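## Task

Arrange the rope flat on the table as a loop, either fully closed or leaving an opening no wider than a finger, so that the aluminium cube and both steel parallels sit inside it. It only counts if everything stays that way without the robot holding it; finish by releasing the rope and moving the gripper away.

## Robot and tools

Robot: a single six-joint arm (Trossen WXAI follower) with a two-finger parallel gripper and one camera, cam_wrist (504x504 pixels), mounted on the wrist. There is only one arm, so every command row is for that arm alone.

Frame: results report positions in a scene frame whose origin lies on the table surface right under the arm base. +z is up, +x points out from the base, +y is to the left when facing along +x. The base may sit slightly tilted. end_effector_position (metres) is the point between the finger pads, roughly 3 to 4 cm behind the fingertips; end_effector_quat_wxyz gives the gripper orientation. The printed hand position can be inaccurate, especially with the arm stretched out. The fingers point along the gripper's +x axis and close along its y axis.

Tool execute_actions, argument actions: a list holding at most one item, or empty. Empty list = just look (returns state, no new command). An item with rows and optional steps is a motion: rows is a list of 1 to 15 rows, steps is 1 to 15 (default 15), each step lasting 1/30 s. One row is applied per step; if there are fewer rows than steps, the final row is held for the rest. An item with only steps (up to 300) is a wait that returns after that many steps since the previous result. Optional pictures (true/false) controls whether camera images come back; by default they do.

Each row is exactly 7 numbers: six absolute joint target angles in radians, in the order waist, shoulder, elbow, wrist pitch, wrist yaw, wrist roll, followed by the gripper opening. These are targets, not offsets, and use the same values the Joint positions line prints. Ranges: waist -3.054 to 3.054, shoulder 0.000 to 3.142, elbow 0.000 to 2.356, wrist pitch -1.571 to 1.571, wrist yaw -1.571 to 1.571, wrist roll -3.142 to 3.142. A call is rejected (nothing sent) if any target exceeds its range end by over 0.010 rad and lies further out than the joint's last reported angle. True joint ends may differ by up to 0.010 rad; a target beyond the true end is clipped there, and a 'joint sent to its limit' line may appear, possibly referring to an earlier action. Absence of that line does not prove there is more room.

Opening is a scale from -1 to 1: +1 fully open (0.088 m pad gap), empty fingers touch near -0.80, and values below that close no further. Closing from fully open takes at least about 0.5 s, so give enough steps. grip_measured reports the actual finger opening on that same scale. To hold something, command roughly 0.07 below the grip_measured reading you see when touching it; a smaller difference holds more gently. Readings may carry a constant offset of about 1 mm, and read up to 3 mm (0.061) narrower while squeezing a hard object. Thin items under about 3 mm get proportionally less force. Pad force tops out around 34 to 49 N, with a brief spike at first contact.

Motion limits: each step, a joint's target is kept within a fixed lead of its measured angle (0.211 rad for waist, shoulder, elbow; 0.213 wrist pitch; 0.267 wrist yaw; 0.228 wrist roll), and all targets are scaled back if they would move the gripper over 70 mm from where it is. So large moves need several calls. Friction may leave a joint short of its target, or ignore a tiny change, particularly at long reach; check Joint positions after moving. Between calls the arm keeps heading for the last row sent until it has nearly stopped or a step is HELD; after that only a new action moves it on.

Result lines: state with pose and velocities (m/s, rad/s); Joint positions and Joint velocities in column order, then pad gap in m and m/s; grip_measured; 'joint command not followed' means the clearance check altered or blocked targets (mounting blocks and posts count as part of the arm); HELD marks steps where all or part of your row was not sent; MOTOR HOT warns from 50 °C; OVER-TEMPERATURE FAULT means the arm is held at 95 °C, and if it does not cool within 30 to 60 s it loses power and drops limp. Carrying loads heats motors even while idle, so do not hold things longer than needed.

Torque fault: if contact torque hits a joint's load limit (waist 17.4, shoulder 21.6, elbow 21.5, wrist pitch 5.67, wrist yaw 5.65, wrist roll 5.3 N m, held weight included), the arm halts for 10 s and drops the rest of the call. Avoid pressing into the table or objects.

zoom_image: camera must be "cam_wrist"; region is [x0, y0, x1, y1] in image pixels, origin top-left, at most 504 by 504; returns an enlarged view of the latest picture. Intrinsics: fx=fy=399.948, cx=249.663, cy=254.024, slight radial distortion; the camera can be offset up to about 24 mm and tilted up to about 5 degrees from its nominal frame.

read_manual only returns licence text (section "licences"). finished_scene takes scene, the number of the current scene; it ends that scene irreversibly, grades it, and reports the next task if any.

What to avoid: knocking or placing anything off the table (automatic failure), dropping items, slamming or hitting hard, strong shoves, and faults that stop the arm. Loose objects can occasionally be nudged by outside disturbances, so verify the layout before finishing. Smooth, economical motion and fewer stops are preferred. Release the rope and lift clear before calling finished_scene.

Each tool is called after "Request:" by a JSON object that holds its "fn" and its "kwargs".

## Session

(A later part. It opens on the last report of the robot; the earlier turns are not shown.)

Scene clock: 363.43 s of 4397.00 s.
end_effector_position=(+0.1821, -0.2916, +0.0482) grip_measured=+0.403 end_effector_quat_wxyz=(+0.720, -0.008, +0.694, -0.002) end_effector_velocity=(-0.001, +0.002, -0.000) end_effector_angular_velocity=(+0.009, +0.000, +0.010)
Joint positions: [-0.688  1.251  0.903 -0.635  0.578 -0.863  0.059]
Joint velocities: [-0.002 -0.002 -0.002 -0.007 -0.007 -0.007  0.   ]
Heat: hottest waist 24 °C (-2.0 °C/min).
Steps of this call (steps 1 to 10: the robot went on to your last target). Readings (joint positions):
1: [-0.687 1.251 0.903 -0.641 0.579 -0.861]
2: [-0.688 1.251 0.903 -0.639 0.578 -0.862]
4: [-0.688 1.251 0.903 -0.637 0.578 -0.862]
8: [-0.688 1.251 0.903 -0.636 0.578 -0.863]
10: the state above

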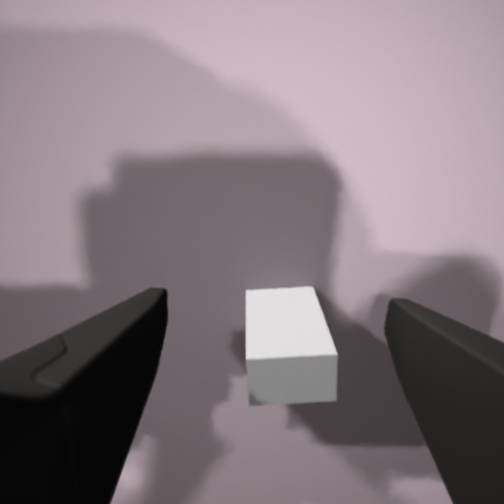

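Request:
{"fn": "execute_actions", "kwargs": {"actions": [{"rows":[[-0.688,1.251,0.903,-0.635,0.578,-0.863,-0.5]],"steps":15}], "pictures": false}}

Request:
{"fn": "execute_actions", "kwargs": {"actions": [{"steps":8}]}}

Scene clock: 368.13 s of 4397.00 s.
end_effector_position=(+0.1822, -0.2915, +0.0482) grip_measured=-0.455 end_effector_quat_wxyz=(+0.720, -0.008, +0.694, -0.002) end_effector_velocity=(-0.001, +0.005, -0.000) end_effector_angular_velocity=(+0.028, -0.003, +0.019)
Joint positions: [-0.688  1.251  0.903 -0.636  0.578 -0.863  0.017]
Joint velocities: [-0.002 -0.002 -0.002 -0.022 -0.022 -0.007 -0.   ]
Heat: hottest waist 24 °C (-1.0 °C/min).
Steps of this call (steps 1 to 15: the robot went on to your last target; steps 16 to 90: nothing new was sent; then 1.20 s passed at rest; steps 91 to 105: all 15 steps of this action). Readings (joint positions):
91: [-0.688 1.251 0.903 -0.635 0.578 -0.863]
92: [-0.688 1.251 0.903 -0.635 0.578 -0.863]
94: [-0.688 1.251 0.903 -0.635 0.578 -0.863]
98: [-0.688 1.251 0.903 -0.635 0.578 -0.863]
105: the state above

Scene clock: 368.40 s of 4397.00 s.
end_effector_position=(+0.1822, -0.2915, +0.0482) grip_measured=-0.455 end_effector_quat_wxyz=(+0.720, -0.008, +0.694, -0.002) end_effector_velocity=(-0.002, +0.004, -0.001) end_effector_angular_velocity=(+0.012, +0.003, +0.013)
Joint positions: [-0.688  1.251  0.903 -0.636  0.578 -0.863  0.017]
Joint velocities: [-0.002 -0.002 -0.007 -0.007 -0.007 -0.007 -0.   ]
Heat: hottest waist 24 °C (-1.0 °C/min).
Steps of this call (steps 1 to 8: the robot went on to your last target). Readings (joint positions):
1: [-0.688 1.251 0.903 -0.636 0.578 -0.863]
2: [-0.688 1.251 0.903 -0.636 0.578 -0.863]
4: [-0.688 1.251 0.903 -0.636 0.578 -0.863]
8: the state above

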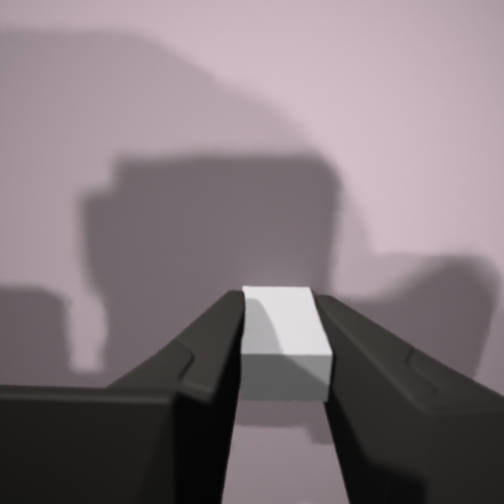

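Request:
{"fn": "execute_actions", "kwargs": {"actions": [{"rows":[[-0.688,1.251,0.903,-0.635,0.578,-0.863,-0.53],[-0.66,1.24,0.92,-0.68,0.59,-0.83,-0.53],[-0.63,1.23,0.935,-0.72,0.605,-0.8,-0.53],[-0.6,1.22,0.95,-0.76,0.62,-0.765,-0.53],[-0.57,1.21,0.965,-0.8,0.635,-0.73,-0.53],[-0.54,1.2,0.98,-0.85,0.65,-0.7,-0.53],[-0.51,1.195,0.995,-0.89,0.66,-0.665,-0.53],[-0.48,1.19,1.01,-0.93,0.675,-0.63,-0.53],[-0.45,1.19,1.02,-0.97,0.69,-0.6,-0.53],[-0.41,1.19,1.03,-1.01,0.7,-0.56,-0.53],[-0.37,1.2,1.04,-1.05,0.715,-0.51,-0.53],[-0.33,1.22,1.03,-1.06,0.72,-0.46,-0.53],[-0.29,1.25,1.02,-1.06,0.72,-0.4,-0.53],[-0.25,1.28,1.005,-1.05,0.72,-0.35,-0.53],[-0.21,1.31,0.99,-1.04,0.72,-0.29,-0.53]],"steps":15}], "pictures": false}}

Request:
{"fn": "execute_actions", "kwargs": {"actions": [{"rows":[[-0.17,1.34,0.975,-1.03,0.725,-0.24,-0.53],[-0.13,1.37,0.96,-1.02,0.725,-0.18,-0.53],[-0.09,1.4,0.945,-1.01,0.725,-0.13,-0.53],[-0.05,1.435,0.93,-1.0,0.725,-0.07,-0.53],[-0.01,1.47,0.915,-0.99,0.725,-0.02,-0.53],[0.03,1.5,0.9,-0.98,0.725,0.04,-0.53],[0.07,1.535,0.885,-0.97,0.725,0.09,-0.53],[0.11,1.57,0.87,-0.96,0.725,0.15,-0.53],[0.15,1.6,0.855,-0.95,0.725,0.2,-0.53],[0.19,1.635,0.84,-0.94,0.728,0.26,-0.53],[0.23,1.67,0.825,-0.925,0.728,0.31,-0.53],[0.27,1.7,0.81,-0.915,0.728,0.36,-0.53],[0.3,1.73,0.795,-0.9,0.728,0.41,-0.53],[0.325,1.76,0.78,-0.89,0.728,0.445,-0.53],[0.344,1.78,0.767,-0.883,0.728,0.469,-0.53]],"steps":15}], "pictures": false}}

Request:
{"fn": "execute_actions", "kwargs": {"actions": [{"steps":15}]}}

Scene clock: 383.37 s of 4397.00 s.
end_effector_position=(+0.2063, -0.2472, +0.1226) grip_measured=-0.455 end_effector_quat_wxyz=(+0.727, +0.008, +0.687, +0.002) end_effector_velocity=(+0.215, +0.285, +0.033) end_effector_angular_velocity=(+0.257, -0.225, -0.178)
Joint positions: [-0.308  1.237  1.02  -1.028  0.713 -0.416  0.017]
Joint velocities: [ 1.155  0.667 -0.105 -0.037  0.051  1.546  0.   ]
Heat: hottest waist 23 °C (-2.0 °C/min).
Steps of this call (steps 1 to 15: the robot went on to your last target; steps 16 to 90: nothing new was sent; then 11.47 s passed at rest; steps 91 to 105: all 15 steps of this action). Readings (joint positions):
91: [-0.688 1.251 0.903 -0.636 0.578 -0.863]
92: [-0.685 1.251 0.905 -0.643 0.581 -0.857]
94: [-0.659 1.247 0.916 -0.693 0.596 -0.821]
98: [-0.551 1.219 0.963 -0.837 0.641 -0.707]
105: the state above

Scene clock: 383.87 s of 4397.00 s.
end_effector_position=(+0.2347, -0.0467, +0.1088) grip_measured=-0.455 end_effector_quat_wxyz=(+0.721, +0.009, +0.693, +0.013) end_effector_velocity=(-0.119, +0.291, -0.060) end_effector_angular_velocity=(-0.256, +0.086, +0.157)
Joint positions: [ 0.28   1.711  0.813 -0.906  0.724  0.373  0.017]
Joint velocities: [ 0.891  0.847 -0.442  0.286 -0.007  1.15  -0.   ]
Heat: hottest waist 23 °C (-2.0 °C/min).
Steps of this call (steps 1 to 15: all 15 steps of this action). Readings (joint positions):
1: [-0.268 1.262 1.014 -1.028 0.716 -0.364]
2: [-0.229 1.291 1.005 -1.026 0.719 -0.310]
4: [-0.148 1.353 0.977 -1.016 0.720 -0.203]
8: [0.012 1.486 0.917 -0.982 0.722 0.016]
15: the state above

Scene clock: 384.37 s of 4397.00 s.
end_effector_position=(+0.2234, -0.0274, +0.1026) grip_measured=-0.455 end_effector_quat_wxyz=(+0.718, -0.001, +0.696, +0.005) end_effector_velocity=(-0.002, -0.000, -0.001) end_effector_angular_velocity=(+0.004, +0.010, -0.004)
Joint positions: [ 0.341  1.773  0.775 -0.885  0.726  0.466  0.017]
Joint velocities: [-0.002 -0.002 -0.002 -0.007 -0.007  0.007 -0.   ]
Heat: hottest waist 23 °C (-2.0 °C/min).
Steps of this call (steps 1 to 15: the robot went on to your last target). Readings (joint positions):
1: [0.305 1.734 0.800 -0.899 0.724 0.403]
2: [0.322 1.752 0.789 -0.896 0.724 0.422]
4: [0.336 1.768 0.777 -0.892 0.724 0.445]
8: [0.339 1.771 0.775 -0.885 0.726 0.462]
15: the state above

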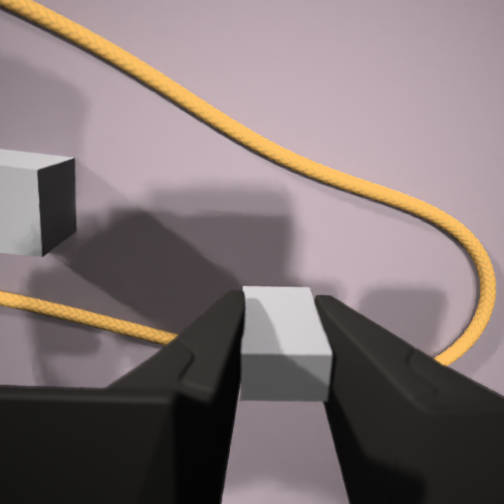

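Request:
{"fn": "execute_actions", "kwargs": {"actions": [{"rows":[[0.33,1.787,0.755,-0.855,0.73,0.45,-0.53],[0.318,1.793,0.743,-0.825,0.734,0.435,-0.53],[0.305,1.8,0.73,-0.795,0.737,0.42,-0.53],[0.293,1.807,0.718,-0.765,0.74,0.4,-0.53],[0.28,1.814,0.705,-0.73,0.744,0.385,-0.53],[0.268,1.82,0.692,-0.7,0.748,0.37,-0.53],[0.255,1.828,0.68,-0.67,0.751,0.35,-0.53],[0.243,1.835,0.667,-0.64,0.755,0.335,-0.53],[0.23,1.842,0.654,-0.61,0.758,0.32,-0.53],[0.218,1.848,0.642,-0.58,0.761,0.3,-0.53],[0.206,1.855,0.629,-0.547,0.764,0.287,-0.53]],"steps":15}], "pictures": false}}

Request:
{"fn": "execute_actions", "kwargs": {"actions": [{"steps":12}]}}

Scene clock: 391.97 s of 4397.00 s.
end_effector_position=(+0.2191, -0.0216, +0.0510) grip_measured=-0.455 end_effector_quat_wxyz=(+0.717, -0.002, +0.697, +0.005) end_effector_velocity=(-0.007, +0.002, -0.025) end_effector_angular_velocity=(-0.008, -0.013, +0.024)
Joint positions: [ 0.212  1.847  0.641 -0.566  0.76   0.298  0.017]
Joint velocities: [-0.056  0.032 -0.085  0.183  0.022 -0.11   0.   ]
Heat: hottest waist 24 °C (-1.0 °C/min).
Steps of this call (steps 1 to 15: the robot went on to your last target; steps 16 to 90: nothing new was sent; then 4.10 s passed at rest; steps 91 to 105: all 15 steps of this action). Readings (joint positions):
91: [0.341 1.774 0.773 -0.879 0.727 0.465]
92: [0.338 1.775 0.769 -0.863 0.728 0.459]
94: [0.324 1.784 0.754 -0.820 0.732 0.435]
98: [0.275 1.812 0.706 -0.710 0.744 0.375]
105: the state above

Scene clock: 392.37 s of 4397.00 s.
end_effector_position=(+0.2209, -0.0213, +0.0503) grip_measured=-0.455 end_effector_quat_wxyz=(+0.720, -0.001, +0.694, +0.004) end_effector_velocity=(-0.002, +0.000, -0.000) end_effector_angular_velocity=(+0.004, +0.009, +0.026)
Joint positions: [ 0.21   1.848  0.638 -0.549  0.762  0.29   0.017]
Joint velocities: [-0.002 -0.002 -0.002 -0.007 -0.007 -0.022  0.   ]
Heat: hottest waist 24 °C (-1.0 °C/min).
Steps of this call (steps 1 to 12: the robot went on to your last target). Readings (joint positions):
1: [0.211 1.848 0.639 -0.560 0.760 0.295]
2: [0.211 1.848 0.638 -0.556 0.761 0.294]
4: [0.211 1.848 0.638 -0.552 0.762 0.292]
8: [0.210 1.848 0.638 -0.549 0.762 0.290]
12: the state above

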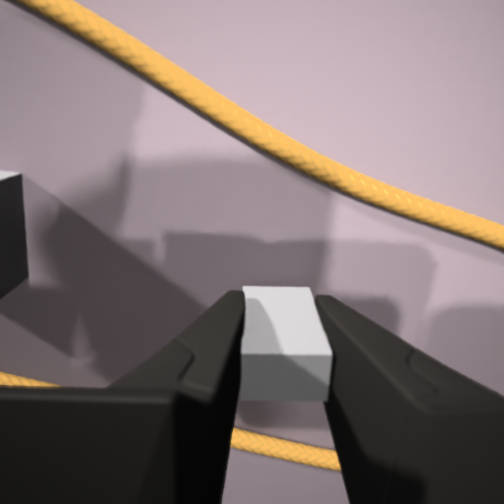

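Request:
{"fn": "execute_actions", "kwargs": {"actions": [{"rows":[[0.198,1.858,0.629,-0.547,0.764,0.287,-0.53],[0.198,1.858,0.629,-0.547,0.764,0.287,-0.53],[0.198,1.858,0.629,-0.547,0.764,0.287,-0.53],[0.198,1.858,0.629,-0.547,0.764,0.287,-0.53],[0.198,1.858,0.629,-0.547,0.764,0.287,-0.53],[0.2,1.855,0.632,-0.547,0.764,0.287,-0.1]],"steps":15}], "pictures": false}}

Request:
{"fn": "execute_actions", "kwargs": {"actions": [{"rows":[[0.22,1.845,0.65,-0.59,0.76,0.31,-0.1],[0.24,1.835,0.668,-0.63,0.755,0.33,-0.1],[0.257,1.825,0.685,-0.67,0.75,0.355,-0.1],[0.275,1.815,0.7,-0.715,0.745,0.38,-0.1],[0.29,1.805,0.72,-0.755,0.74,0.4,-0.1],[0.31,1.795,0.737,-0.8,0.737,0.42,-0.1],[0.327,1.785,0.755,-0.84,0.732,0.445,-0.1],[0.344,1.775,0.772,-0.883,0.728,0.469,-0.1]],"steps":15}], "pictures": false}}

Request:
{"fn": "execute_actions", "kwargs": {"actions": [{"rows":[[0.3,1.4,1.2,-1.2,0.5,-0.3,1]],"steps":15}], "pictures": false}}

Request:
{"fn": "execute_actions", "kwargs": {"actions": [{"rows":[[0,1.35,1.4,-1.55,0,-1.57,1]],"steps":15}], "pictures": false}}

Request:
{"fn": "execute_actions", "kwargs": {"actions": [{"steps":20}]}}

Scene clock: 403.10 s of 4397.00 s.
end_effector_position=(+0.2199, -0.0221, +0.0486) grip_measured=-0.113 end_effector_quat_wxyz=(+0.717, -0.000, +0.697, +0.003) end_effector_velocity=(-0.001, +0.003, -0.002) end_effector_angular_velocity=(+0.021, +0.010, +0.001)
Joint positions: [ 0.203  1.851  0.637 -0.548  0.762  0.29   0.033]
Joint velocities: [-0.007  0.002 -0.002  0.007 -0.022 -0.007  0.006]
Heat: hottest waist 24 °C (-1.0 °C/min).
Steps of this call (steps 1 to 30: the robot went on to your last target; steps 31 to 90: nothing new was sent; then 7.23 s passed at rest; steps 91 to 105: all 15 steps of this action). Readings (joint positions):
91: [0.209 1.848 0.638 -0.549 0.762 0.290]
92: [0.207 1.849 0.638 -0.548 0.762 0.290]
94: [0.204 1.850 0.638 -0.548 0.762 0.290]
98: [0.203 1.851 0.637 -0.548 0.762 0.290]
105: the state above

Scene clock: 403.60 s of 4397.00 s.
end_effector_position=(+0.2215, -0.0266, +0.0999) grip_measured=-0.103 end_effector_quat_wxyz=(+0.717, -0.006, +0.697, +0.006) end_effector_velocity=(-0.020, -0.007, -0.001) end_effector_angular_velocity=(-0.020, +0.084, +0.049)
Joint positions: [ 0.341  1.779  0.765 -0.875  0.731  0.462  0.034]
Joint velocities: [-0.002 -0.002 -0.002 -0.11  -0.022  0.022 -0.   ]
Heat: hottest waist 24 °C (-1.0 °C/min).
Steps of this call (steps 1 to 15: all 15 steps of this action). Readings (joint positions):
1: [0.204 1.851 0.638 -0.554 0.762 0.292]
2: [0.210 1.850 0.643 -0.576 0.762 0.301]
4: [0.234 1.842 0.659 -0.637 0.756 0.333]
8: [0.301 1.806 0.722 -0.786 0.740 0.414]
15: the state above

Scene clock: 404.10 s of 4397.00 s.
end_effector_position=(+0.2698, -0.1144, +0.2430) grip_measured=+0.997 end_effector_quat_wxyz=(+0.807, -0.057, +0.538, +0.238) end_effector_velocity=(-0.002, +0.020, -0.012) end_effector_angular_velocity=(-0.090, -0.026, +0.385)
Joint positions: [ 0.305  1.397  1.2   -1.197  0.503 -0.27   0.088]
Joint velocities: [-0.002  0.076  0.002 -0.037 -0.051 -0.33   0.004]
Heat: hottest waist 24 °C (-1.0 °C/min).
Steps of this call (steps 1 to 15: all 15 steps of this action). Readings (joint positions):
1: [0.336 1.754 0.793 -0.925 0.677 0.415]
2: [0.327 1.723 0.825 -0.989 0.616 0.353]
4: [0.316 1.626 0.918 -1.072 0.571 0.247]
8: [0.309 1.463 1.115 -1.157 0.524 0.018]
15: the state above

Scene clock: 404.60 s of 4397.00 s.
end_effector_position=(+0.2176, -0.1480, +0.2619) grip_measured=+1.000 end_effector_quat_wxyz=(+0.710, -0.189, +0.342, +0.586) end_effector_velocity=(-0.005, +0.001, -0.001) end_effector_angular_velocity=(-0.122, -1.382, +1.431)
Joint positions: [ 0.006  1.346  1.395 -1.547  0.005 -1.268  0.088]
Joint velocities: [-0.022  0.002 -0.002 -0.022 -0.037 -2.015  0.   ]
Heat: hottest waist 24 °C (-1.0 °C/min).
Steps of this call (steps 1 to 15: all 15 steps of this action). Readings (joint positions):
1: [0.282 1.396 1.229 -1.243 0.434 -0.326]
2: [0.227 1.397 1.269 -1.312 0.344 -0.397]
4: [0.103 1.379 1.341 -1.424 0.197 -0.530]
8: [0.014 1.340 1.394 -1.523 0.045 -0.798]
15: the state above

Scene clock: 405.27 s of 4397.00 s.
end_effector_position=(+0.2172, -0.1479, +0.2620) grip_measured=+1.000 end_effector_quat_wxyz=(+0.673, -0.291, +0.251, +0.632) end_effector_velocity=(-0.002, -0.000, -0.001) end_effector_angular_velocity=(+0.007, +0.005, +0.006)
Joint positions: [ 0.005  1.346  1.395 -1.549  0.002 -1.567  0.088]
Joint velocities: [-0.007 -0.002 -0.002 -0.007 -0.007 -0.007  0.   ]
Heat: hottest waist 24 °C (-1.0 °C/min).
Steps of this call (steps 1 to 20: the robot went on to your last target). Readings (joint positions):
1: [0.005 1.346 1.395 -1.547 0.004 -1.335]
2: [0.005 1.346 1.395 -1.547 0.004 -1.401]
4: [0.005 1.346 1.395 -1.548 0.003 -1.490]
8: [0.005 1.346 1.395 -1.549 0.002 -1.550]
20: the state above

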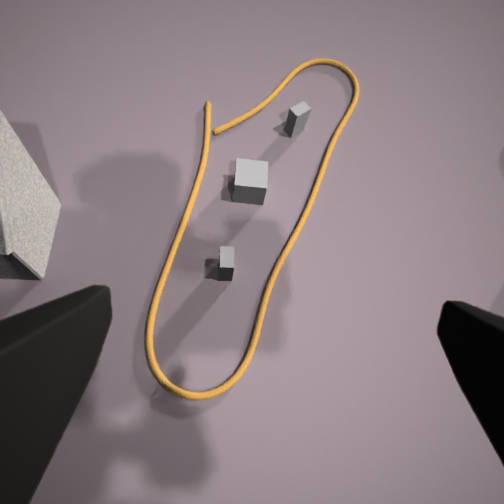

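Gap is a few mm. Done.

Request:
{"fn": "finished_scene", "kwargs": {"scene": 1}}

The scene is finished: the task was done.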